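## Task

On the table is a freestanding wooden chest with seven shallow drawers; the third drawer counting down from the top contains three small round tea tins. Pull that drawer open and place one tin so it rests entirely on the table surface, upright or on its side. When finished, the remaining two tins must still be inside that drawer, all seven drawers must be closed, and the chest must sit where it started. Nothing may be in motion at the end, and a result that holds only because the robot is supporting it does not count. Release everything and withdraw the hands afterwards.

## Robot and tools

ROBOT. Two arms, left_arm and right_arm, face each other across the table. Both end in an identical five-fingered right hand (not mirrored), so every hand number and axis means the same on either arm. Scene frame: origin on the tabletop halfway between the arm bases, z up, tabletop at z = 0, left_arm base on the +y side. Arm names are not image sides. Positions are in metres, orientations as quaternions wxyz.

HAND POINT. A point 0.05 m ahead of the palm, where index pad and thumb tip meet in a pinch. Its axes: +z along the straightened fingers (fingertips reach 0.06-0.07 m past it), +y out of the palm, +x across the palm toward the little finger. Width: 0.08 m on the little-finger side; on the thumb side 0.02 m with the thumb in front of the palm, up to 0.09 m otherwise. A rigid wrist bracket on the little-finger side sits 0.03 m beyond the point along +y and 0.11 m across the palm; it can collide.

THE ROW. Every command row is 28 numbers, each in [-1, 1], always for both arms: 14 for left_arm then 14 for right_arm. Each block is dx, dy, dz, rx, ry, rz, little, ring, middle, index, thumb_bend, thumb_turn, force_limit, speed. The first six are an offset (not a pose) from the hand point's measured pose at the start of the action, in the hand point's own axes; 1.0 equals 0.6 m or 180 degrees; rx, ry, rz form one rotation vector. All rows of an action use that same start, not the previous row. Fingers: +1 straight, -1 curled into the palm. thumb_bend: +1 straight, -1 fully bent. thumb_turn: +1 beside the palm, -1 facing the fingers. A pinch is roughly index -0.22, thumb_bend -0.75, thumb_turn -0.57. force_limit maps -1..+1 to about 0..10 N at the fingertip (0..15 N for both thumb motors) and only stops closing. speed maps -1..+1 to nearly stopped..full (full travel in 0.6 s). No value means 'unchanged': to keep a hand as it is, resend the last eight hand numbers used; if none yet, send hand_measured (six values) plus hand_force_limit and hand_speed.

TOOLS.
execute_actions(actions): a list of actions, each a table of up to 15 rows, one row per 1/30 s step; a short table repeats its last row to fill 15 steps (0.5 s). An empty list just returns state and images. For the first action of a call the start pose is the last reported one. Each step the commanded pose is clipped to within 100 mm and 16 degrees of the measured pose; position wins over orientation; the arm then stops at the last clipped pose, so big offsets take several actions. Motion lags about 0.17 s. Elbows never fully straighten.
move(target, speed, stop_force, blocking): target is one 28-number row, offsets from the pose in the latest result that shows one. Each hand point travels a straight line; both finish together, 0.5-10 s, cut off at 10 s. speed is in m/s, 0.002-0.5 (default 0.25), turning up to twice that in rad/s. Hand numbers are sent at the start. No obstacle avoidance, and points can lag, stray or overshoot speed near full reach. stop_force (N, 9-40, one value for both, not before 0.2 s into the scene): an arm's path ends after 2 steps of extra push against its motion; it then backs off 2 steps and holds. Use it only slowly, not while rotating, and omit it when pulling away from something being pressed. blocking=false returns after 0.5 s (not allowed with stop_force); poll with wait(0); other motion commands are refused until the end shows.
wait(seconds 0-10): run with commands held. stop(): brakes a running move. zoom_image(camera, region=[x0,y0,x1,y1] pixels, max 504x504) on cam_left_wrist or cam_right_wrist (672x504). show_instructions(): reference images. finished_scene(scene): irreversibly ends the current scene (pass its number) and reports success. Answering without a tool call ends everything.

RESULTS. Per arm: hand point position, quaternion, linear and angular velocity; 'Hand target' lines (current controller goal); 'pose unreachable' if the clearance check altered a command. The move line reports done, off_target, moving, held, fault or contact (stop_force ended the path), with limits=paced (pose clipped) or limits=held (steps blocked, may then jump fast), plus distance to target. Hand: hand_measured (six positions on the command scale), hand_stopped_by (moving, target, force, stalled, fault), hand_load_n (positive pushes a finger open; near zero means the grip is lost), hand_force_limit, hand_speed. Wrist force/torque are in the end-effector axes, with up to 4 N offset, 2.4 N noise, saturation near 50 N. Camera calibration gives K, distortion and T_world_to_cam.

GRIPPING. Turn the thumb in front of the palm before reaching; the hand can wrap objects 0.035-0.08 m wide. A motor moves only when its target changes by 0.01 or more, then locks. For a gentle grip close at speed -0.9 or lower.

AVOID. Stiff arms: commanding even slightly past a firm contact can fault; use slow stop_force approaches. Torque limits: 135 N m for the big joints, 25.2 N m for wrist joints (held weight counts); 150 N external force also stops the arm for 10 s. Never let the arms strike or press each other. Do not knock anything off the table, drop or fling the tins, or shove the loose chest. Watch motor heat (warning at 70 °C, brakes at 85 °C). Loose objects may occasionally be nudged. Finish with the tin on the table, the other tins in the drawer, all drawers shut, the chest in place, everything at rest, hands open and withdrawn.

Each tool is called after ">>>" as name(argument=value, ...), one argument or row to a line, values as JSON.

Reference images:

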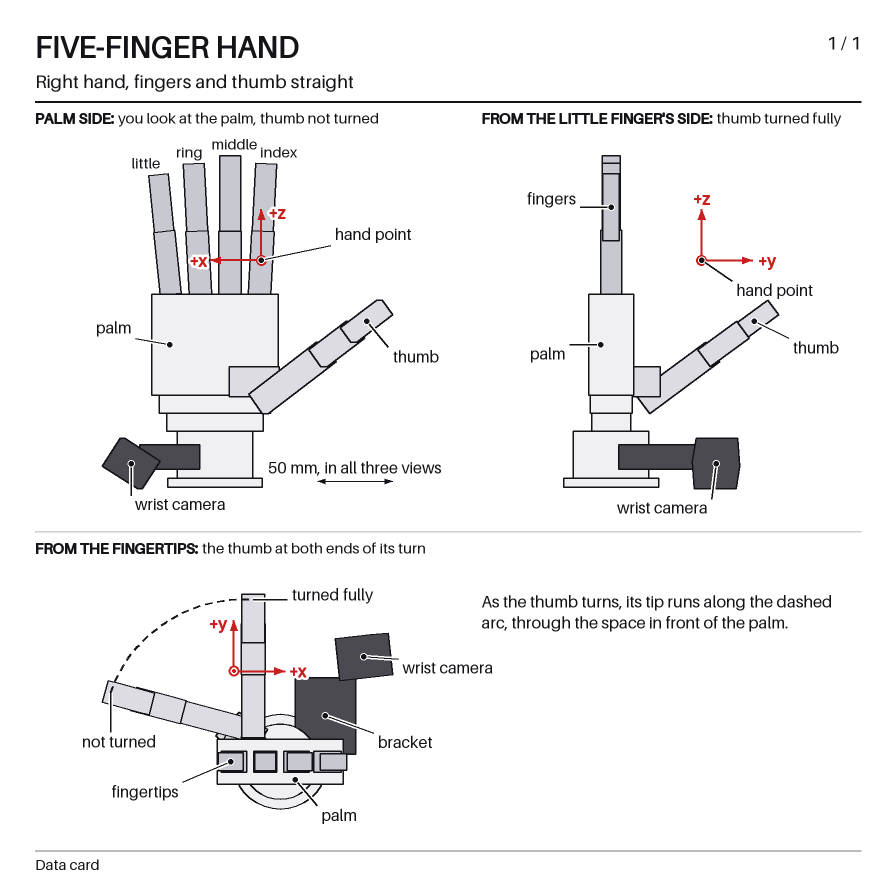

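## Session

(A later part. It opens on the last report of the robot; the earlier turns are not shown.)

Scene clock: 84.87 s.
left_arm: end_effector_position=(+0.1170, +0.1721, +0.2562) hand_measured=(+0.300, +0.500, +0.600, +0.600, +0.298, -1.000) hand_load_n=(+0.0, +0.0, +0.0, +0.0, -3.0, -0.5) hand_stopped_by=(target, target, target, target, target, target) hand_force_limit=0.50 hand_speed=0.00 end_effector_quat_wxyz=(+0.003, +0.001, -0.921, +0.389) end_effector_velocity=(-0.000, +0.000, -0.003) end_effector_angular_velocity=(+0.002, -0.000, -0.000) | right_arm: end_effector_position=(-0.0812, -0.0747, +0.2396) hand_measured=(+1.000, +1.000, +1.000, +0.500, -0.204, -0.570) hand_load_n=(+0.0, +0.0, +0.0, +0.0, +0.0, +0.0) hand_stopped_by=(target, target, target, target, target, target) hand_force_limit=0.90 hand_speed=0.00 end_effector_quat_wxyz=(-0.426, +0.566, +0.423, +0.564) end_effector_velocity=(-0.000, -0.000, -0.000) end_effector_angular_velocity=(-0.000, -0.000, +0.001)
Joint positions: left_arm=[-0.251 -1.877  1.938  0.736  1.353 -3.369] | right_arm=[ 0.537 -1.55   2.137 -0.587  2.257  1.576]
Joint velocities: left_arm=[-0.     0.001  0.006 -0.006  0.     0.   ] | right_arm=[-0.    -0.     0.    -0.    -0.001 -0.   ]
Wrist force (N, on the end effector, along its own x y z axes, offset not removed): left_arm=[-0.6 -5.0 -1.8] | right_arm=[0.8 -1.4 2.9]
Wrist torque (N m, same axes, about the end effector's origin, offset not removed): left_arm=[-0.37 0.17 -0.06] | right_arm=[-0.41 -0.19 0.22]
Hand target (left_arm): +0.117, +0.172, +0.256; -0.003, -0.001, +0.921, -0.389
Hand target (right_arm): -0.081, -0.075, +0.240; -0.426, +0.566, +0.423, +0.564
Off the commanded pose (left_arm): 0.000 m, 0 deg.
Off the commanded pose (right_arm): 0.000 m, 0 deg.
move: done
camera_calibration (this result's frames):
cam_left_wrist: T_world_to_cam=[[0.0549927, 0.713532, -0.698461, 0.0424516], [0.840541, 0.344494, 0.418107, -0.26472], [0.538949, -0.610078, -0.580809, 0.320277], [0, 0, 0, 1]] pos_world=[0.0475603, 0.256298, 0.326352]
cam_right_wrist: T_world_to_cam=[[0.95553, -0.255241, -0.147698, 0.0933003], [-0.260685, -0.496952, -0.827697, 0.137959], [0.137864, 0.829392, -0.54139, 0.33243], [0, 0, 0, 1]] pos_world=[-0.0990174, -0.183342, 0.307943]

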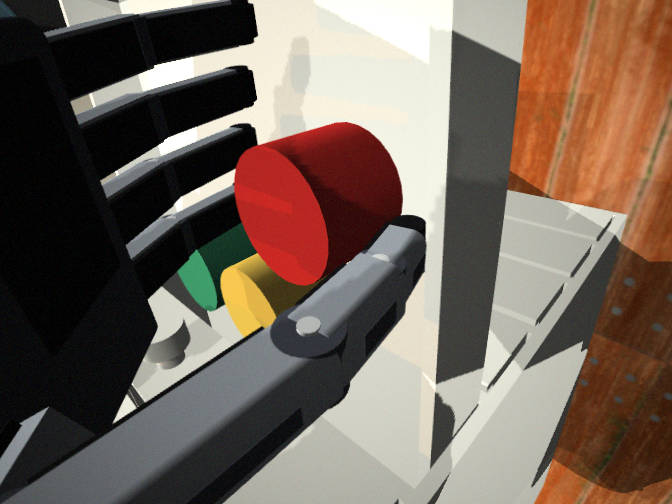

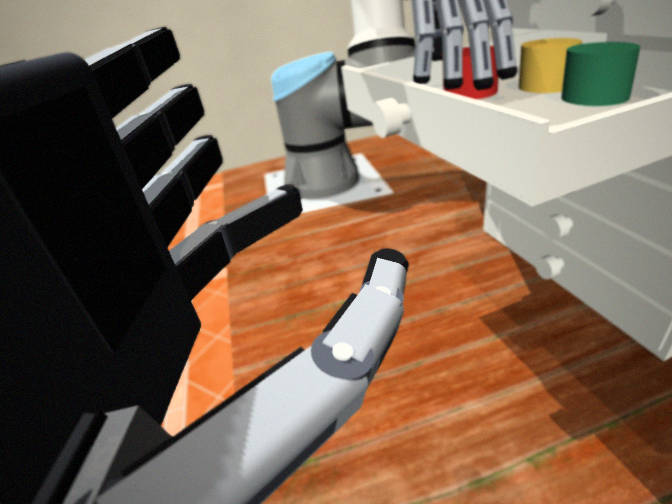

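>>> move(
  target=[0.015,0,-0.004,0,0,0,0.3,0.5,0.6,0.6,0.3,-1,0.5,0, 0,0,0,0,0,0,1,1,1,0.5,-0.2,-0.57,0.9,0],
  speed=0.02,
)

>>> execute_actions(
  actions=[
    [[0,0,0,0,0,0,0.3,-0.3,-0.4,-0.4,-0.2,-1,0.5,-0.7, 0,0,0,0,0,0,1,1,1,0.5,-0.2,-0.57,0.9,0]],
    [[0,0,0,0,0,0,0.3,-0.3,-0.4,-0.4,-0.2,-1,0.5,-0.7, 0,0,0,0,0,0,1,1,1,0.5,-0.2,-0.57,0.9,0]],
    [[0,0,0,0,0,0,0.3,-0.3,-0.4,-0.4,-0.2,-1,0.5,-0.7, 0,0,0,0,0,0,1,1,1,0.5,-0.2,-0.57,0.9,0]],
    [[0,0,0,0,0,0,0.3,-0.3,-0.4,-0.4,-0.2,-1,0.5,-0.7, 0,0,0,0,0,0,1,1,1,0.5,-0.2,-0.57,0.9,0]],
    [[0,0,0,0,0,0,0.3,-0.3,-0.4,-0.4,-0.2,-1,0.5,-0.7, 0,0,0,0,0,0,1,1,1,0.5,-0.2,-0.57,0.9,0]],
  ],
)

Scene clock: 86.00 s.
left_arm: end_effector_position=(+0.1083, +0.1738, +0.2579) hand_measured=(+0.300, +0.500, +0.600, +0.600, +0.298, -1.000) hand_load_n=(+0.0, +0.0, +0.0, +0.0, -3.5, +2.5) hand_stopped_by=(target, target, target, target, target, target) hand_force_limit=0.50 hand_speed=0.00 end_effector_quat_wxyz=(+0.003, +0.001, -0.921, +0.389) end_effector_velocity=(-0.003, +0.000, +0.000) end_effector_angular_velocity=(+0.001, -0.000, -0.000) | right_arm: end_effector_position=(-0.0812, -0.0747, +0.2396) hand_measured=(+1.000, +1.000, +1.000, +0.500, -0.204, -0.570) hand_load_n=(+0.0, +0.0, +0.0, +0.0, +0.0, +0.0) hand_stopped_by=(target, target, target, target, target, target) hand_force_limit=0.90 hand_speed=0.00 end_effector_quat_wxyz=(-0.426, +0.566, +0.423, +0.564) end_effector_velocity=(+0.000, -0.000, -0.000) end_effector_angular_velocity=(+0.000, -0.000, -0.000)
Joint positions: left_arm=[-0.297 -1.888  1.943  0.75   1.321 -3.403] | right_arm=[ 0.537 -1.55   2.137 -0.587  2.257  1.576]
Joint velocities: left_arm=[-0.013 -0.002  0.001  0.005 -0.009 -0.01 ] | right_arm=[-0.    -0.     0.    -0.001  0.    -0.   ]
Wrist force (N, on the end effector, along its own x y z axes, offset not removed): left_arm=[-3.3 -3.8 1.1] | right_arm=[-0.2 -2.8 3.1]
Wrist torque (N m, same axes, about the end effector's origin, offset not removed): left_arm=[-0.27 0.26 0.08] | right_arm=[-0.63 -0.06 0.08]
Hand target (left_arm): +0.108, +0.174, +0.258; -0.003, -0.001, +0.921, -0.389
Hand target (right_arm): -0.081, -0.075, +0.240; -0.426, +0.566, +0.423, +0.564
Off the commanded pose (left_arm): 0.000 m, 0 deg.
Off the commanded pose (right_arm): 0.000 m, 0 deg.
move: done
camera_calibration (this result's frames):
cam_left_wrist: T_world_to_cam=[[0.0549129, 0.71354, -0.698459, 0.0429059], [0.840666, 0.344403, 0.417932, -0.258611], [0.538763, -0.610121, -0.580936, 0.327024], [0, 0, 0, 1]] pos_world=[0.0388609, 0.257975, 0.32803]
cam_right_wrist: T_world_to_cam=[[0.95553, -0.255242, -0.147698, 0.0933003], [-0.260685, -0.496952, -0.827697, 0.137959], [0.137864, 0.829392, -0.54139, 0.33243], [0, 0, 0, 1]] pos_world=[-0.0990174, -0.183342, 0.307943]

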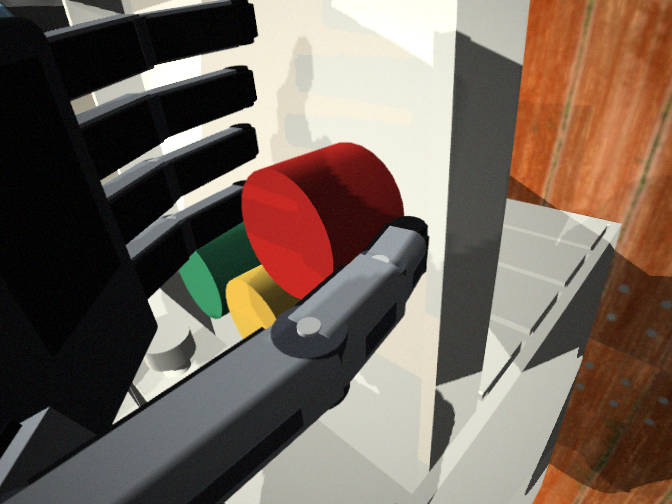

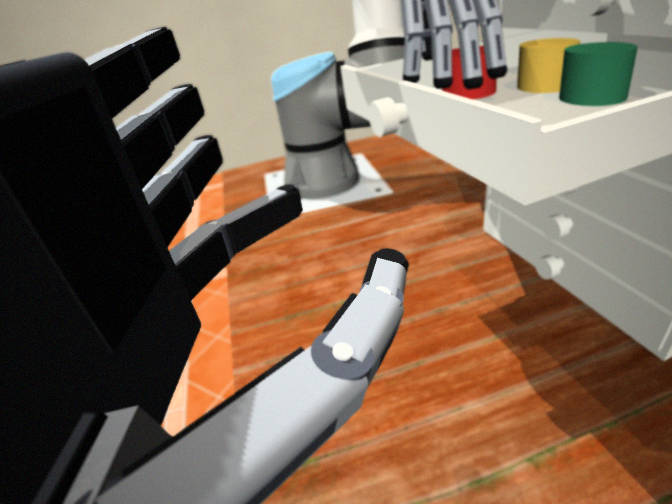

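Scene clock: 88.50 s.
left_arm: end_effector_position=(+0.1083, +0.1738, +0.2579) hand_measured=(+0.300, -0.300, +0.172, +0.238, +0.048, -1.000) hand_load_n=(+0.0, +0.0, +9.0, +6.0, +12.0, +1.0) hand_stopped_by=(target, target, force, force, force, target) hand_force_limit=0.50 hand_speed=-0.70 end_effector_quat_wxyz=(+0.003, +0.001, -0.921, +0.388) end_effector_velocity=(-0.000, -0.000, +0.000) end_effector_angular_velocity=(-0.001, +0.000, -0.000) | right_arm: end_effector_position=(-0.0812, -0.0747, +0.2396) hand_measured=(+1.000, +1.000, +1.000, +0.500, -0.204, -0.570) hand_load_n=(+0.0, +0.0, +0.0, +0.0, +0.0, +0.0) hand_stopped_by=(target, target, target, target, target, target) hand_force_limit=0.90 hand_speed=0.00 end_effector_quat_wxyz=(-0.426, +0.566, +0.423, +0.564) end_effector_velocity=(-0.000, -0.000, -0.000) end_effector_angular_velocity=(-0.001, +0.000, +0.001)
Joint positions: left_arm=[-0.297 -1.888  1.943  0.75   1.321 -3.403] | right_arm=[ 0.537 -1.55   2.137 -0.587  2.257  1.576]
Joint velocities: left_arm=[-0.     0.    -0.001 -0.001  0.     0.   ] | right_arm=[ 0.     0.     0.001 -0.    -0.001  0.   ]
Wrist force (N, on the end effector, along its own x y z axes, offset not removed): left_arm=[0.8 -0.4 0.4] | right_arm=[-0.9 -1.8 2.1]
Wrist torque (N m, same axes, about the end effector's origin, offset not removed): left_arm=[-0.17 -0.02 0.12] | right_arm=[-0.36 0.05 0.12]
Hand target (left_arm): +0.108, +0.174, +0.258; -0.003, -0.001, +0.921, -0.388
Hand target (right_arm): -0.081, -0.075, +0.240; -0.426, +0.566, +0.423, +0.564
Off the commanded pose (left_arm): 0.000 m, 0 deg.
Off the commanded pose (right_arm): 0.000 m, 0 deg.
camera_calibration (this result's frames):
cam_left_wrist: T_world_to_cam=[[0.0549295, 0.713567, -0.69843, 0.0428582], [0.840664, 0.344378, 0.417957, -0.258647], [0.538765, -0.610103, -0.580953, 0.327057], [0, 0, 0, 1]] pos_world=[0.0388739, 0.258029, 0.328042]
cam_right_wrist: T_world_to_cam=[[0.95553, -0.255241, -0.147698, 0.0933003], [-0.260685, -0.496952, -0.827697, 0.13796], [0.137864, 0.829392, -0.54139, 0.33243], [0, 0, 0, 1]] pos_world=[-0.0990174, -0.183342, 0.307943]

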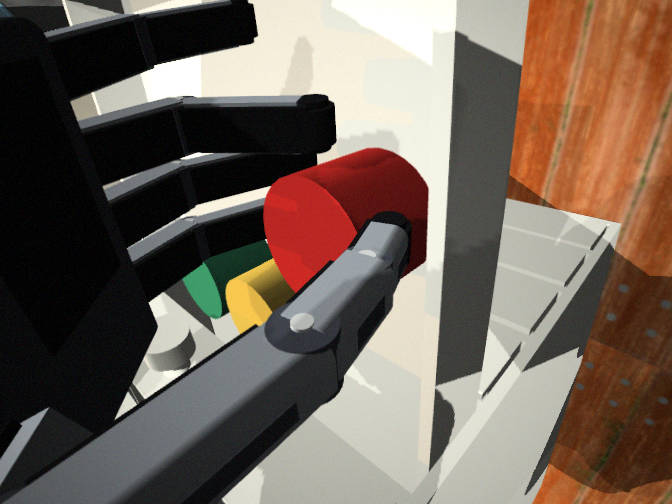

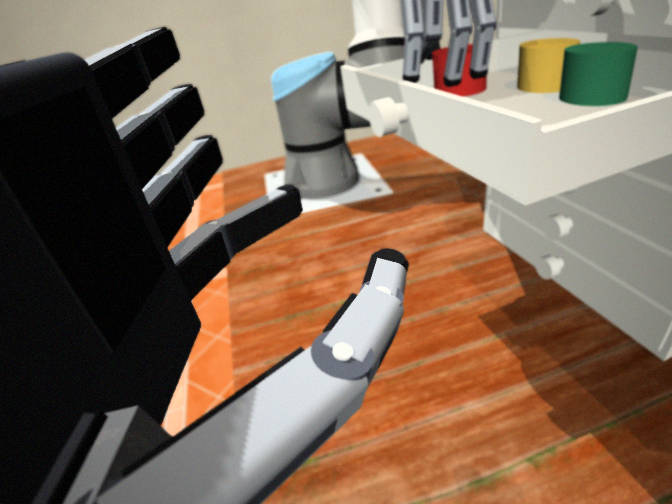

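>>> move(
  target=[0,-0.08,-0.08,0,0,0,0.3,-0.3,-0.4,-0.4,-0.2,-1,0.5,-0.7, 0,0,0,0,0,0,1,1,1,0.5,-0.2,-0.57,0.9,0],
  speed=0.04,
)

Scene clock: 90.70 s.
left_arm: end_effector_position=(+0.1087, +0.1746, +0.3254) hand_measured=(+0.300, -0.300, +0.172, +0.238, +0.048, -1.000) hand_load_n=(+0.0, +0.0, +9.0, +6.0, +12.0, +1.0) hand_stopped_by=(target, target, force, force, force, target) hand_force_limit=0.50 hand_speed=-0.70 end_effector_quat_wxyz=(+0.003, +0.001, -0.921, +0.389) end_effector_velocity=(+0.001, -0.000, +0.003) end_effector_angular_velocity=(+0.000, -0.002, +0.002) | right_arm: end_effector_position=(-0.0812, -0.0747, +0.2396) hand_measured=(+1.000, +1.000, +1.000, +0.500, -0.204, -0.570) hand_load_n=(+0.0, +0.0, +0.0, +0.0, +0.0, +0.0) hand_stopped_by=(target, target, target, target, target, target) hand_force_limit=0.90 hand_speed=0.00 end_effector_quat_wxyz=(-0.426, +0.566, +0.423, +0.564) end_effector_velocity=(+0.001, -0.000, -0.001) end_effector_angular_velocity=(-0.001, -0.000, -0.001)
Joint positions: left_arm=[-0.297 -1.885  1.768  0.922  1.321 -3.402] | right_arm=[ 0.537 -1.55   2.137 -0.587  2.257  1.576]
Joint velocities: left_arm=[-0.     0.002 -0.007  0.007 -0.003 -0.   ] | right_arm=[-0.    -0.     0.001 -0.001  0.001 -0.   ]
Wrist force (N, on the end effector, along its own x y z axes, offset not removed): left_arm=[1.6 -0.3 -0.9] | right_arm=[1.0 -1.0 2.2]
Wrist torque (N m, same axes, about the end effector's origin, offset not removed): left_arm=[-0.17 -0.12 0.25] | right_arm=[-0.37 -0.21 0.27]
Hand target (left_arm): +0.109, +0.175, +0.326; -0.003, -0.001, +0.921, -0.388
Hand target (right_arm): -0.081, -0.075, +0.240; -0.426, +0.566, +0.423, +0.564
Off the commanded pose (left_arm): 0.000 m, 0 deg.
Off the commanded pose (right_arm): 0.000 m, 0 deg.
move: done
camera_calibration (this result's frames):
cam_left_wrist: T_world_to_cam=[[0.0550057, 0.713523, -0.69847, 0.0894994], [0.840661, 0.344356, 0.41798, -0.287509], [0.53876, -0.610168, -0.580889, 0.366521], [0, 0, 0, 1]] pos_world=[0.0393079, 0.258785, 0.395594]
cam_right_wrist: T_world_to_cam=[[0.95553, -0.255241, -0.147698, 0.0933004], [-0.260685, -0.496952, -0.827697, 0.137959], [0.137864, 0.829392, -0.54139, 0.33243], [0, 0, 0, 1]] pos_world=[-0.0990174, -0.183342, 0.307943]

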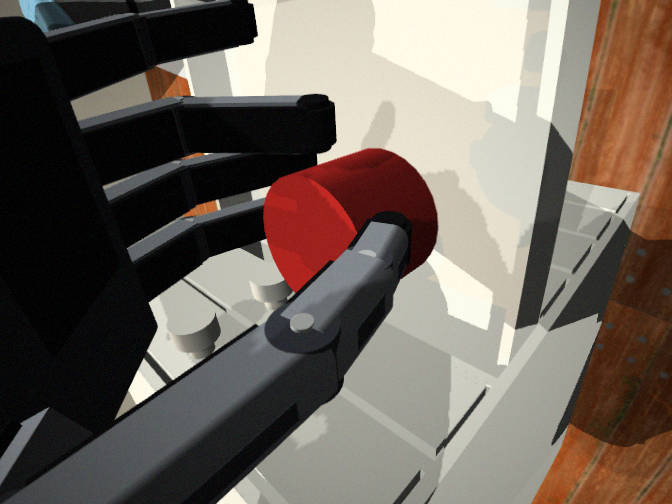

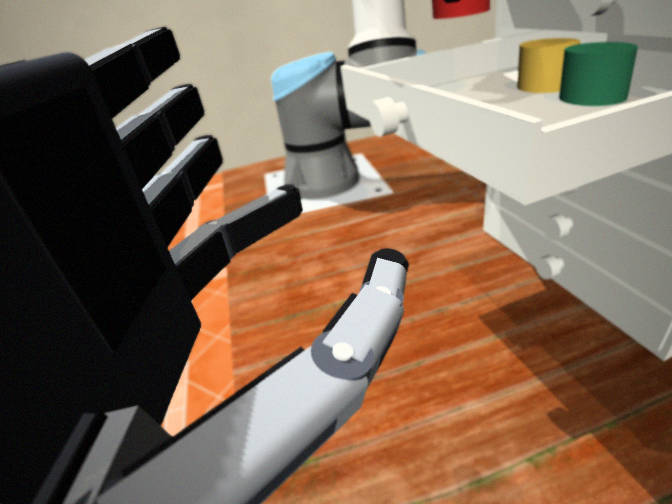

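>>> move(
  target=[0,0.177,-0.177,0,0,0,0.3,-0.3,-0.4,-0.4,-0.2,-1,0.5,-0.7, 0,0,0,0,0,0,1,1,1,0.5,-0.2,-0.57,0.9,0],
  speed=0.12,
)

>>> move(
  target=[0,0.32,0.32,0,0,0,0.3,-0.3,-0.4,-0.4,-0.2,-1,0.5,-0.7, 0,0,0,0,0,0,1,1,1,0.5,-0.2,-0.57,0.9,0],
  speed=0.12,
)

Scene clock: 92.77 s.
left_arm: end_effector_position=(+0.1102, +0.3232, +0.3235) hand_measured=(+0.300, -0.300, +0.172, +0.238, +0.048, -1.000) hand_load_n=(+0.0, +0.0, +9.0, +6.0, +12.0, +1.0) hand_stopped_by=(target, target, force, force, force, target) hand_force_limit=0.50 hand_speed=-0.70 end_effector_quat_wxyz=(+0.061, -0.002, -0.940, +0.334) end_effector_velocity=(-0.000, +0.003, +0.000) end_effector_angular_velocity=(+0.010, +0.002, -0.001) | right_arm: end_effector_position=(-0.0812, -0.0747, +0.2396) hand_measured=(+1.000, +1.000, +1.000, +0.500, -0.204, -0.570) hand_load_n=(+0.0, +0.0, +0.0, +0.0, +0.0, +0.0) hand_stopped_by=(target, target, target, target, target, target) hand_force_limit=0.90 hand_speed=0.00 end_effector_quat_wxyz=(-0.426, +0.566, +0.423, +0.564) end_effector_velocity=(+0.000, +0.000, +0.000) end_effector_angular_velocity=(-0.000, -0.000, -0.000)
Joint positions: left_arm=[-0.771 -2.309  1.956  1.34   1.173 -3.851] | right_arm=[ 0.537 -1.55   2.137 -0.587  2.257  1.576]
Joint velocities: left_arm=[ 0.02   0.006 -0.005 -0.001  0.019  0.013] | right_arm=[-0.    -0.001 -0.001  0.001 -0.    -0.   ]
Wrist force (N, on the end effector, along its own x y z axes, offset not removed): left_arm=[-0.6 1.7 -0.6] | right_arm=[-0.1 -3.3 2.3]
Wrist torque (N m, same axes, about the end effector's origin, offset not removed): left_arm=[0.14 0.29 0.13] | right_arm=[-0.63 -0.08 0.15]
Hand target (left_arm): +0.110, +0.324, +0.324; -0.062, +0.002, +0.941, -0.334
Hand target (right_arm): -0.081, -0.075, +0.240; -0.426, +0.566, +0.423, +0.564
Off the commanded pose (left_arm): 0.002 m, 9 deg.
Off the commanded pose (right_arm): 0.000 m, 0 deg.
move: off_target (left_arm)
camera_calibration (this result's frames):
cam_left_wrist: T_world_to_cam=[[0.0236872, 0.787168, -0.616284, -0.0649378], [0.896582, 0.255974, 0.361411, -0.298411], [0.442244, -0.56111, -0.699697, 0.488587], [0, 0, 0, 1]] pos_world=[0.0530132, 0.401654, 0.409692]
cam_right_wrist: T_world_to_cam=[[0.95553, -0.255242, -0.147698, 0.0933002], [-0.260685, -0.496952, -0.827697, 0.13796], [0.137864, 0.829392, -0.54139, 0.33243], [0, 0, 0, 1]] pos_world=[-0.0990173, -0.183342, 0.307943]

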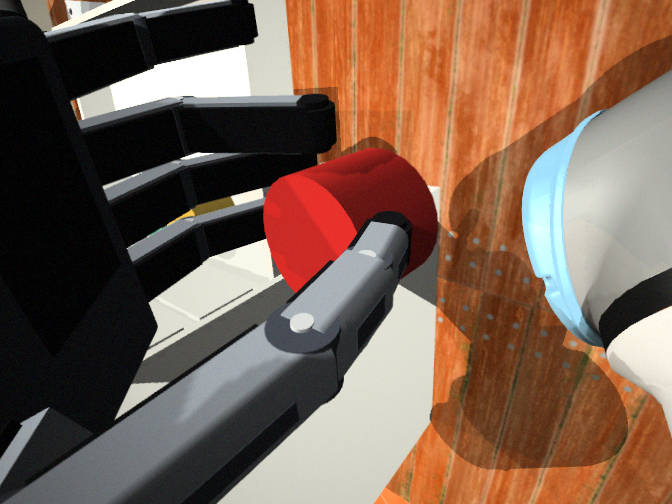

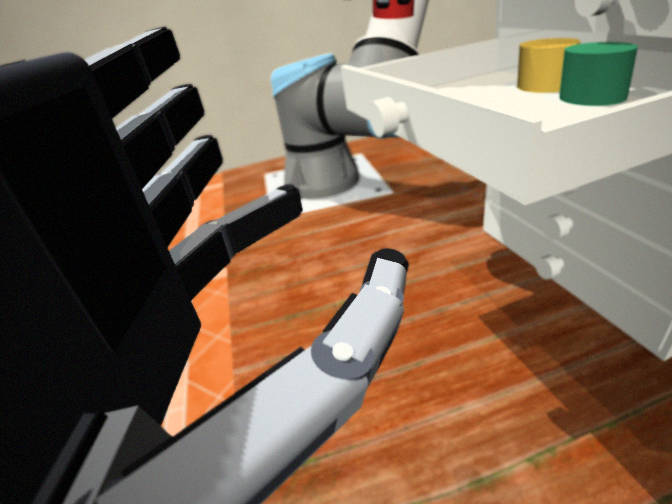

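Scene clock: 95.30 s.
left_arm: end_effector_position=(+0.0992, +0.3346, +0.2146) hand_measured=(+0.300, -0.300, +0.172, +0.240, +0.042, -1.000) hand_load_n=(+0.0, +0.0, +12.5, +15.5, +1.5, -0.5) hand_stopped_by=(target, target, force, force, force, target) hand_force_limit=0.50 hand_speed=-0.70 end_effector_quat_wxyz=(+0.084, -0.003, -0.946, +0.312) end_effector_velocity=(+0.000, +0.000, +0.000) end_effector_angular_velocity=(-0.002, +0.001, -0.000) | right_arm: end_effector_position=(-0.0812, -0.0747, +0.2396) hand_measured=(+1.000, +1.000, +1.000, +0.500, -0.204, -0.570) hand_load_n=(+0.0, +0.0, +0.0, +0.0, +0.0, +0.0) hand_stopped_by=(target, target, target, target, target, target) hand_force_limit=0.90 hand_speed=0.00 end_effector_quat_wxyz=(-0.426, +0.566, +0.423, +0.564) end_effector_velocity=(+0.000, +0.000, +0.001) end_effector_angular_velocity=(+0.002, +0.001, -0.001)
Joint positions: left_arm=[-0.777 -2.382  2.249  1.128  1.231 -3.875] | right_arm=[ 0.537 -1.55   2.137 -0.587  2.257  1.576]
Joint velocities: left_arm=[ 0.    -0.002 -0.     0.    -0.     0.   ] | right_arm=[-0.    -0.    -0.001 -0.     0.001  0.   ]
Wrist force (N, on the end effector, along its own x y z axes, offset not removed): left_arm=[16.0 -29.9 16.8] | right_arm=[-0.7 -2.6 2.7]
Wrist torque (N m, same axes, about the end effector's origin, offset not removed): left_arm=[0.67 0.32 0.17] | right_arm=[-0.57 0.01 0.07]
Hand target (left_arm): +0.099, +0.335, +0.215; -0.084, +0.003, +0.946, -0.312
Hand target (right_arm): -0.081, -0.075, +0.240; -0.426, +0.566, +0.423, +0.564
Off the commanded pose (left_arm): 0.161 m, 4 deg; position clipped at the last step of the last action.
Off the commanded pose (right_arm): 0.000 m, 0 deg.
move: held (left_arm); limits=paced,held; held on 42 of 76 steps (left_arm), including the last (left_arm)
pose unreachable (left arm): on one or more control steps of this call, first in action 0 (counted from 0), this arm could not follow its commanded pose, so it was not sent that pose on those steps. On the call's last step it was still not sent that pose. It may still have moved: this result reports where it is.
cause: the commanded pose would bring two parts of the arm too close to each other (joints 3 (elbow) to 6 (wrist 3) lie between them).
camera_calibration (this result's frames):
cam_left_wrist: T_world_to_cam=[[0.0145999, 0.813673, -0.581139, -0.15624], [0.91538, 0.222981, 0.335201, -0.237337], [0.402327, -0.536857, -0.741564, 0.428431], [0, 0, 0, 1]] pos_world=[0.0471646, 0.410056, 0.306467]
cam_right_wrist: T_world_to_cam=[[0.95553, -0.255242, -0.147698, 0.0933002], [-0.260685, -0.496951, -0.827697, 0.13796], [0.137864, 0.829392, -0.54139, 0.33243], [0, 0, 0, 1]] pos_world=[-0.0990173, -0.183342, 0.307943]

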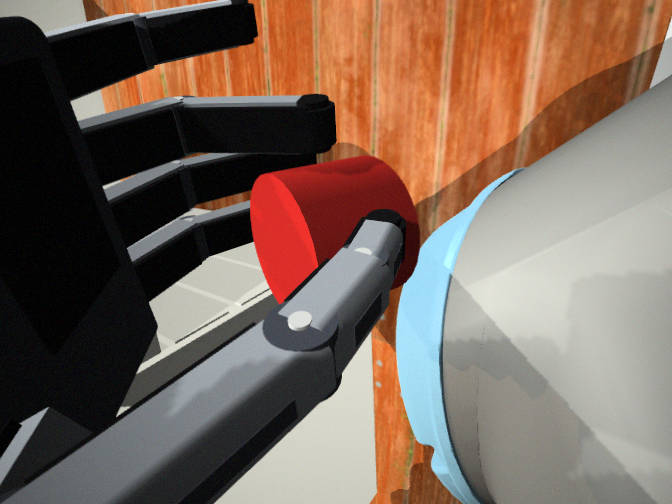

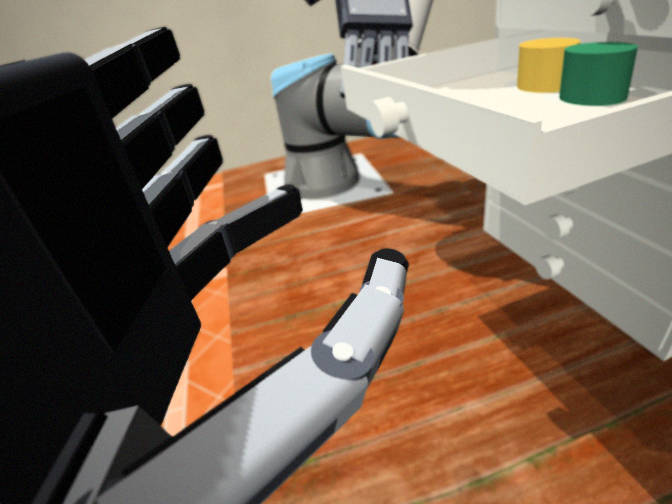

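>>> move(
  target=[0,-0.143,-0.14,0,0,0,0.3,-0.3,-0.4,-0.4,-0.4,-1,0.5,-0.7, 0,0,0,0,0,0,1,1,1,0.5,-0.2,-0.57,0.9,0],
  speed=0.05,
)

Scene clock: 98.40 s.
left_arm: end_effector_position=(+0.1154, +0.3158, +0.3316) hand_measured=(+0.300, -0.300, +0.172, +0.238, -0.020, -1.000) hand_load_n=(+0.0, +0.0, +6.0, +8.5, +13.5, +0.5) hand_stopped_by=(target, target, force, force, force, target) hand_force_limit=0.50 hand_speed=-0.70 end_effector_quat_wxyz=(+0.048, +0.000, -0.938, +0.343) end_effector_velocity=(+0.000, -0.002, +0.003) end_effector_angular_velocity=(+0.026, +0.006, +0.003) | right_arm: end_effector_position=(-0.0812, -0.0747, +0.2396) hand_measured=(+1.000, +1.000, +1.000, +0.500, -0.204, -0.570) hand_load_n=(+0.0, +0.0, +0.0, +0.0, +0.0, +0.0) hand_stopped_by=(target, target, target, target, target, target) hand_force_limit=0.90 hand_speed=0.00 end_effector_quat_wxyz=(-0.426, +0.566, +0.423, +0.564) end_effector_velocity=(+0.000, -0.000, -0.000) end_effector_angular_velocity=(-0.000, +0.000, -0.001)
Joint positions: left_arm=[-0.644 -2.257  1.918  1.286  1.214 -3.733] | right_arm=[ 0.537 -1.55   2.137 -0.587  2.257  1.576]
Joint velocities: left_arm=[ 0.326  0.115 -0.064 -0.128  0.206  0.267] | right_arm=[-0.     0.     0.     0.     0.001  0.   ]
Wrist force (N, on the end effector, along its own x y z axes, offset not removed): left_arm=[0.1 -0.5 0.5] | right_arm=[1.3 -2.5 2.0]
Wrist torque (N m, same axes, about the end effector's origin, offset not removed): left_arm=[-0.41 0.05 0.14] | right_arm=[-0.60 -0.28 0.18]
Hand target (left_arm): +0.116, +0.315, +0.332; -0.048, -0.001, +0.939, -0.340
Hand target (right_arm): -0.081, -0.075, +0.240; -0.426, +0.566, +0.423, +0.564
Off the commanded pose (left_arm): 0.001 m, 5 deg.
Off the commanded pose (right_arm): 0.000 m, 0 deg.
move: off_target (left_arm)
camera_calibration (this result's frames):
cam_left_wrist: T_world_to_cam=[[0.0278346, 0.776901, -0.629007, -0.0472155], [0.884271, 0.274299, 0.377923, -0.313961], [0.466144, -0.566732, -0.679356, 0.480037], [0, 0, 0, 1]] pos_world=[0.0551742, 0.394853, 0.41507]
cam_right_wrist: T_world_to_cam=[[0.95553, -0.255242, -0.147698, 0.0933001], [-0.260685, -0.496952, -0.827697, 0.137959], [0.137864, 0.829392, -0.54139, 0.33243], [0, 0, 0, 1]] pos_world=[-0.0990172, -0.183342, 0.307943]

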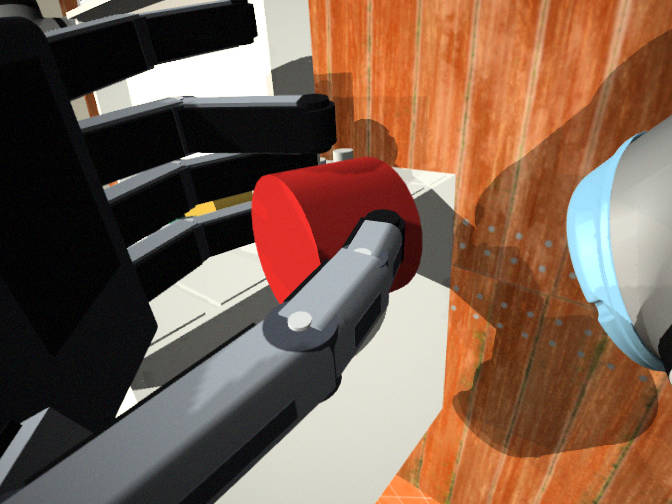

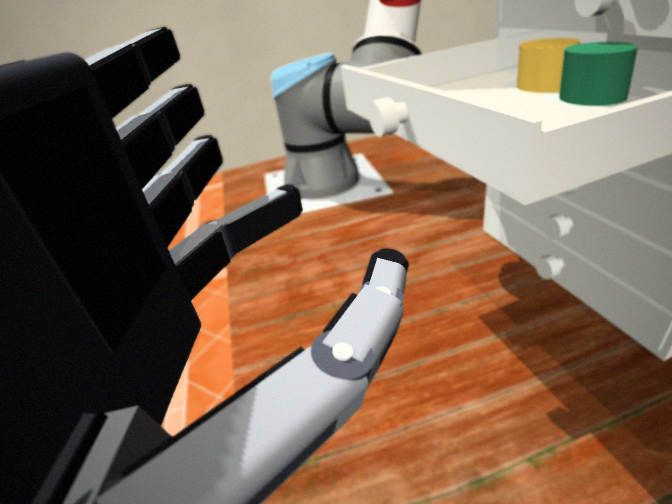

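>>> move(
  target=[0,0,0,0,0,0,0.3,-0.3,-0.4,-0.4,-0.4,-1,0.5,-0.7, 0,-0.005,0.263,0,0,0,1,1,1,-0.22,-0.75,-0.57,0.3,0],
  speed=0.15,
)

Scene clock: 100.27 s.
left_arm: end_effector_position=(+0.1154, +0.3158, +0.3316) hand_measured=(+0.300, -0.300, +0.172, +0.238, -0.020, -1.000) hand_load_n=(+0.0, +0.0, +6.0, +8.5, +13.5, +0.5) hand_stopped_by=(target, target, force, force, force, target) hand_force_limit=0.50 hand_speed=-0.70 end_effector_quat_wxyz=(+0.048, +0.000, -0.938, +0.343) end_effector_velocity=(-0.000, +0.000, -0.000) end_effector_angular_velocity=(+0.001, -0.001, -0.001) | right_arm: end_effector_position=(-0.0401, +0.0774, +0.2396) hand_measured=(+1.000, +1.000, +1.000, -0.220, -0.748, -0.570) hand_load_n=(+0.0, +0.0, +0.0, +1.5, +1.5, +0.0) hand_stopped_by=(target, target, target, target, target, target) hand_force_limit=0.30 hand_speed=0.00 end_effector_quat_wxyz=(-0.426, +0.566, +0.423, +0.565) end_effector_velocity=(+0.001, +0.002, -0.001) end_effector_angular_velocity=(-0.002, -0.000, -0.001)
Joint positions: left_arm=[-0.637 -2.256  1.917  1.284  1.218 -3.727] | right_arm=[ 0.321 -1.319  1.866 -0.548  2.041  1.575]
Joint velocities: left_arm=[-0.013 -0.003  0.002  0.006 -0.007 -0.011] | right_arm=[-0.002  0.005 -0.006  0.002 -0.001  0.   ]
Wrist force (N, on the end effector, along its own x y z axes, offset not removed): left_arm=[0.1 0.6 -0.5] | right_arm=[0.0 -2.1 1.5]
Wrist torque (N m, same axes, about the end effector's origin, offset not removed): left_arm=[-0.16 0.03 0.18] | right_arm=[-0.41 -0.02 0.13]
Hand target (left_arm): +0.115, +0.316, +0.332; -0.048, -0.000, +0.938, -0.343
Hand target (right_arm): -0.040, +0.078, +0.240; -0.426, +0.566, +0.423, +0.565
Off the commanded pose (left_arm): 0.000 m, 0 deg.
Off the commanded pose (right_arm): 0.000 m, 0 deg.
move: done
camera_calibration (this result's frames):
cam_left_wrist: T_world_to_cam=[[0.027798, 0.777003, -0.628883, -0.0472529], [0.884373, 0.27414, 0.377799, -0.313913], [0.465953, -0.566669, -0.67954, 0.480057], [0, 0, 0, 1]] pos_world=[0.055246, 0.394805, 0.415098]
cam_right_wrist: T_world_to_cam=[[0.955634, -0.255189, -0.147116, 0.0927873], [-0.260118, -0.496755, -0.827993, 0.224304], [0.138214, 0.829526, -0.541095, 0.20055], [0, 0, 0, 1]] pos_world=[-0.0580441, -0.0312588, 0.307889]

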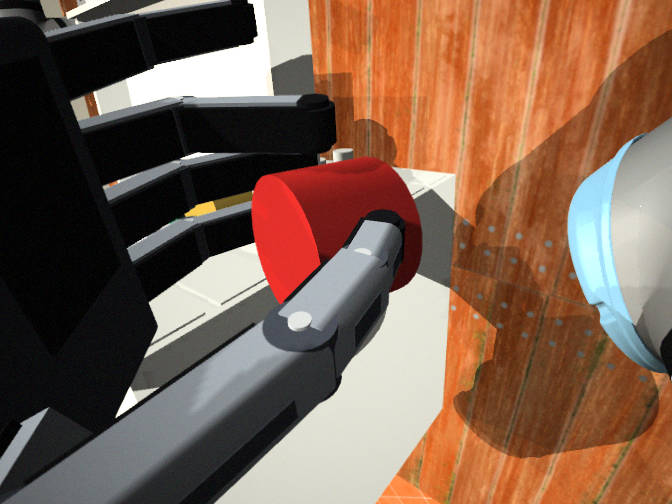

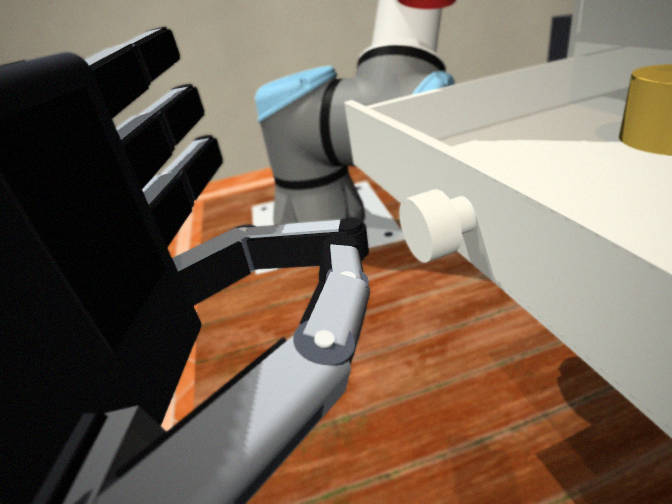

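>>> move(
  target=[0,0,0,0,0,0,0.3,-0.3,-0.4,-0.4,-0.4,-1,0.5,-0.7, 0,0.332,0.121,0,0,0,1,1,1,-0.22,-0.75,-0.57,0.3,0],
  speed=0.04,
  stop_force=12,
)

Scene clock: 106.07 s.
left_arm: end_effector_position=(+0.1154, +0.3158, +0.3316) hand_measured=(+0.300, -0.300, +0.172, +0.238, -0.020, -1.000) hand_load_n=(+0.0, +0.0, +6.0, +8.5, +13.5, +0.5) hand_stopped_by=(target, target, force, force, force, target) hand_force_limit=0.50 hand_speed=-0.70 end_effector_quat_wxyz=(+0.048, +0.000, -0.938, +0.343) end_effector_velocity=(+0.000, -0.000, +0.000) end_effector_angular_velocity=(-0.001, -0.000, +0.001) | right_arm: end_effector_position=(+0.1678, +0.0914, +0.2393) hand_measured=(+1.000, +1.000, +1.000, -0.220, -0.748, -0.570) hand_load_n=(+0.0, +0.0, +0.0, +1.5, +1.0, +0.0) hand_stopped_by=(target, target, target, target, target, target) hand_force_limit=0.30 hand_speed=0.00 end_effector_quat_wxyz=(-0.426, +0.566, +0.424, +0.565) end_effector_velocity=(-0.008, -0.000, -0.000) end_effector_angular_velocity=(-0.001, +0.000, -0.002)
Joint positions: left_arm=[-0.637 -2.256  1.917  1.284  1.218 -3.727] | right_arm=[-0.175 -1.404  1.975 -0.572  1.546  1.574]
Joint velocities: left_arm=[ 0.    -0.    -0.    -0.    -0.001  0.   ] | right_arm=[ 0.02   0.     0.     0.     0.022 -0.   ]
Wrist force (N, on the end effector, along its own x y z axes, offset not removed): left_arm=[0.4 -0.3 0.4] | right_arm=[3.3 -19.5 -1.2]
Wrist torque (N m, same axes, about the end effector's origin, offset not removed): left_arm=[-0.25 0.12 0.15] | right_arm=[-0.33 -0.19 0.24]
Hand target (left_arm): +0.115, +0.316, +0.332; -0.048, -0.000, +0.938, -0.343
Hand target (right_arm): +0.166, +0.091, +0.239; -0.426, +0.566, +0.424, +0.565
Off the commanded pose (left_arm): 0.000 m, 0 deg.
Off the commanded pose (right_arm): 0.004 m, 0 deg.
move: contact (right_arm)
camera_calibration (this result's frames):
cam_left_wrist: T_world_to_cam=[[0.0277984, 0.777002, -0.628884, -0.0472525], [0.884372, 0.274142, 0.3778, -0.313914], [0.465955, -0.56667, -0.679538, 0.480057], [0, 0, 0, 1]] pos_world=[0.0552452, 0.394806, 0.415097]
cam_right_wrist: T_world_to_cam=[[0.955699, -0.255822, -0.145581, -0.102701], [-0.259109, -0.496541, -0.828438, 0.285026], [0.139646, 0.829459, -0.54083, 0.159735], [0, 0, 0, 1]] pos_world=[0.149698, -0.0172397, 0.307564]

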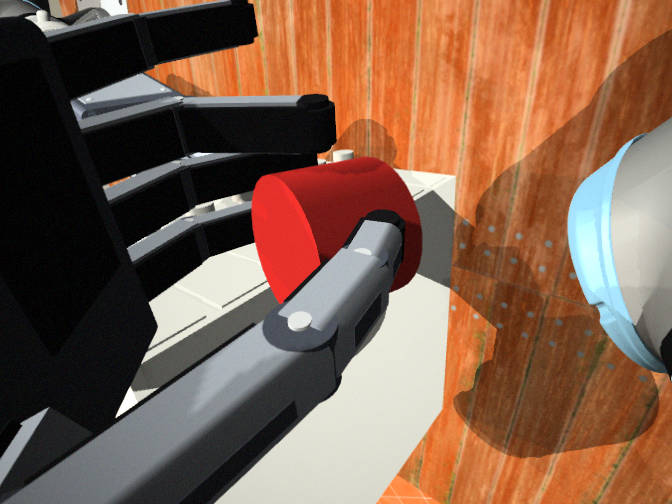

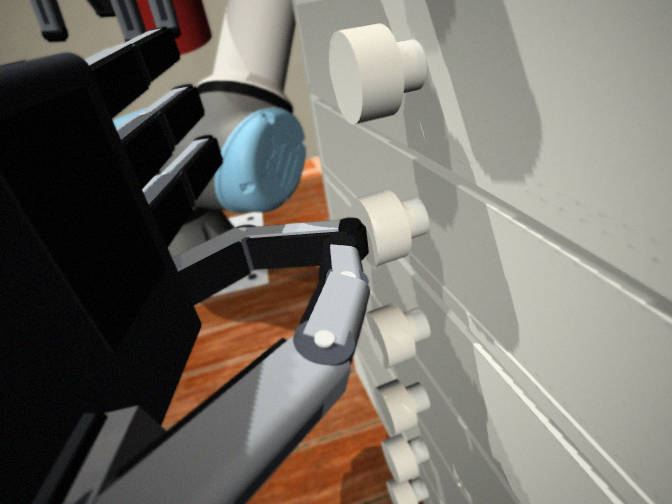

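>>> move(
  target=[0,0,0,0,0,0,0.3,-0.3,-0.4,-0.4,-0.4,-1,0.5,-0.7, 0,-0.06,-0.017,0,0,0,1,1,1,-0.22,-0.75,-0.57,0.3,0],
  speed=0.1,
)

>>> move(
  target=[0,0,0,0,0,0,0.3,-0.3,-0.4,-0.4,-0.4,-1,0.5,-0.7, 0.08,-0.0,-0.6,0,0,0,1,1,1,-0.22,-0.75,-0.57,0.3,0],
  speed=0.3,
)

Scene clock: 107.13 s.
left_arm: end_effector_position=(+0.1154, +0.3158, +0.3316) hand_measured=(+0.300, -0.300, +0.172, +0.238, -0.020, -1.000) hand_load_n=(+0.0, +0.0, +6.0, +8.5, +13.5, +0.5) hand_stopped_by=(target, target, force, force, force, target) hand_force_limit=0.50 hand_speed=-0.70 end_effector_quat_wxyz=(+0.048, +0.000, -0.938, +0.343) end_effector_velocity=(+0.000, +0.000, -0.000) end_effector_angular_velocity=(-0.001, +0.001, +0.000) | right_arm: end_effector_position=(+0.1307, +0.0917, +0.2394) hand_measured=(+1.000, +1.000, +1.000, -0.220, -0.748, -0.570) hand_load_n=(+0.0, +0.0, +0.0, +1.5, +1.0, +0.0) hand_stopped_by=(target, target, target, target, target, target) hand_force_limit=0.30 hand_speed=0.00 end_effector_quat_wxyz=(-0.426, +0.566, +0.423, +0.565) end_effector_velocity=(-0.002, -0.000, +0.000) end_effector_angular_velocity=(+0.000, +0.000, -0.003)
Joint positions: left_arm=[-0.637 -2.256  1.917  1.284  1.218 -3.727] | right_arm=[-0.085 -1.399  1.969 -0.571  1.635  1.574]
Joint velocities: left_arm=[-0.    -0.002  0.001 -0.    -0.     0.   ] | right_arm=[ 0.007  0.001 -0.002  0.     0.01   0.   ]
Wrist force (N, on the end effector, along its own x y z axes, offset not removed): left_arm=[-0.6 -1.0 -2.7] | right_arm=[0.5 -1.8 2.4]
Wrist torque (N m, same axes, about the end effector's origin, offset not removed): left_arm=[-0.24 0.24 0.06] | right_arm=[-0.48 -0.17 0.20]
Hand target (left_arm): +0.115, +0.316, +0.332; -0.048, -0.000, +0.938, -0.343
Hand target (right_arm): +0.130, +0.092, +0.239; -0.426, +0.566, +0.423, +0.565
Off the commanded pose (left_arm): 0.000 m, 0 deg.
Off the commanded pose (right_arm): 0.000 m, 0 deg.
move: done
camera_calibration (this result's frames):
cam_left_wrist: T_world_to_cam=[[0.0277984, 0.777002, -0.628884, -0.0472526], [0.884372, 0.274141, 0.3778, -0.313914], [0.465954, -0.56667, -0.679538, 0.480057], [0, 0, 0, 1]] pos_world=[0.0552454, 0.394806, 0.415097]
cam_right_wrist: T_world_to_cam=[[0.955682, -0.255717, -0.145879, -0.0671051], [-0.259301, -0.496497, -0.828405, 0.275585], [0.139409, 0.829518, -0.540801, 0.16477], [0, 0, 0, 1]] pos_world=[0.11262, -0.0170129, 0.307615]

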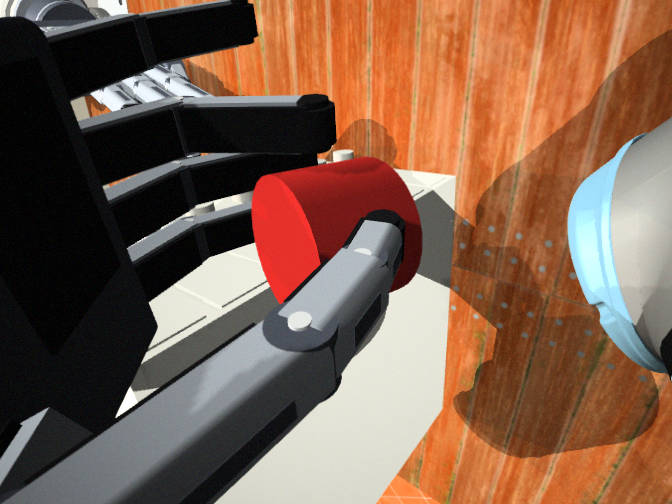

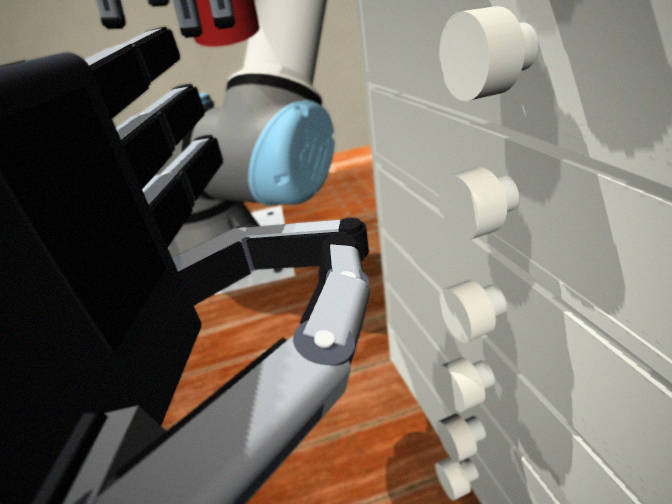

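Scene clock: 109.20 s.
left_arm: end_effector_position=(+0.1154, +0.3158, +0.3316) hand_measured=(+0.300, -0.300, +0.172, +0.238, -0.020, -1.000) hand_load_n=(+0.0, +0.0, +6.0, +8.5, +13.5, +0.5) hand_stopped_by=(target, target, force, force, force, target) hand_force_limit=0.50 hand_speed=-0.70 end_effector_quat_wxyz=(+0.048, +0.000, -0.938, +0.343) end_effector_velocity=(-0.001, -0.000, -0.000) end_effector_angular_velocity=(+0.003, -0.000, -0.001) | right_arm: end_effector_position=(+0.0305, -0.2539, +0.2874) hand_measured=(+1.000, +1.000, +1.000, -0.220, -0.748, -0.570) hand_load_n=(+0.0, +0.0, +0.0, +1.5, +1.0, +0.0) hand_stopped_by=(target, target, target, target, target, target) hand_force_limit=0.30 hand_speed=0.00 end_effector_quat_wxyz=(-0.426, +0.566, +0.423, +0.565) end_effector_velocity=(-0.002, -0.002, -0.000) end_effector_angular_velocity=(-0.004, -0.000, -0.002)
Joint positions: left_arm=[-0.637 -2.256  1.917  1.284  1.218 -3.727] | right_arm=[ 0.245 -2.345  2.469 -0.125  1.965  1.575]
Joint velocities: left_arm=[-0.     0.003 -0.     0.     0.002 -0.   ] | right_arm=[ 0.025  0.008 -0.003 -0.     0.027  0.   ]
Wrist force (N, on the end effector, along its own x y z axes, offset not removed): left_arm=[-0.6 -1.1 0.0] | right_arm=[0.2 -1.2 3.8]
Wrist torque (N m, same axes, about the end effector's origin, offset not removed): left_arm=[-0.41 0.11 0.01] | right_arm=[-0.43 -0.08 0.15]
Hand target (left_arm): +0.115, +0.316, +0.332; -0.048, -0.000, +0.938, -0.343
Hand target (right_arm): +0.030, -0.254, +0.287; -0.426, +0.566, +0.423, +0.565
Off the commanded pose (left_arm): 0.000 m, 0 deg.
Off the commanded pose (right_arm): 0.001 m, 0 deg.
move: done
camera_calibration (this result's frames):
cam_left_wrist: T_world_to_cam=[[0.0277982, 0.777002, -0.628884, -0.0472526], [0.884372, 0.274141, 0.3778, -0.313914], [0.465954, -0.56667, -0.679538, 0.480057], [0, 0, 0, 1]] pos_world=[0.0552453, 0.394806, 0.415097]
cam_right_wrist: T_world_to_cam=[[0.955675, -0.25517, -0.146878, -0.052353], [-0.259884, -0.496656, -0.828126, 0.117683], [0.138365, 0.829591, -0.540956, 0.491427], [0, 0, 0, 1]] pos_world=[0.0126199, -0.362594, 0.355607]

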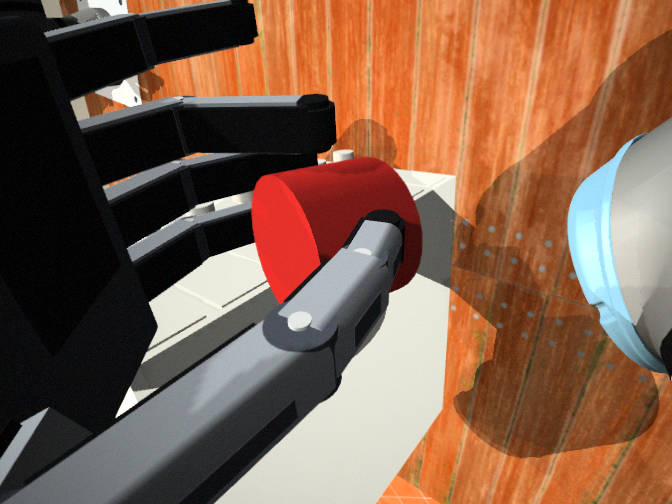

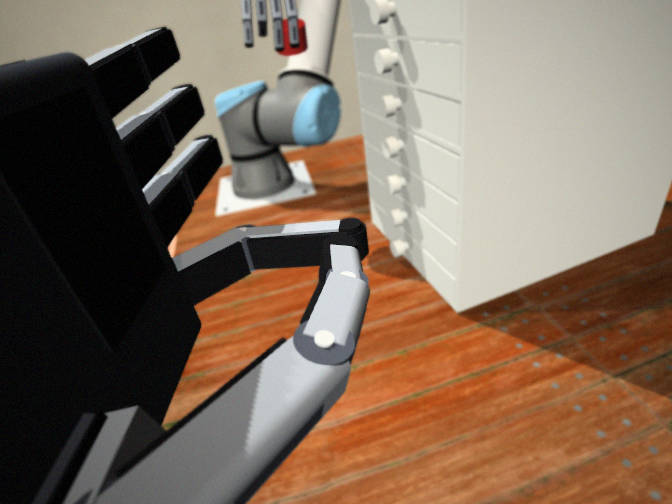

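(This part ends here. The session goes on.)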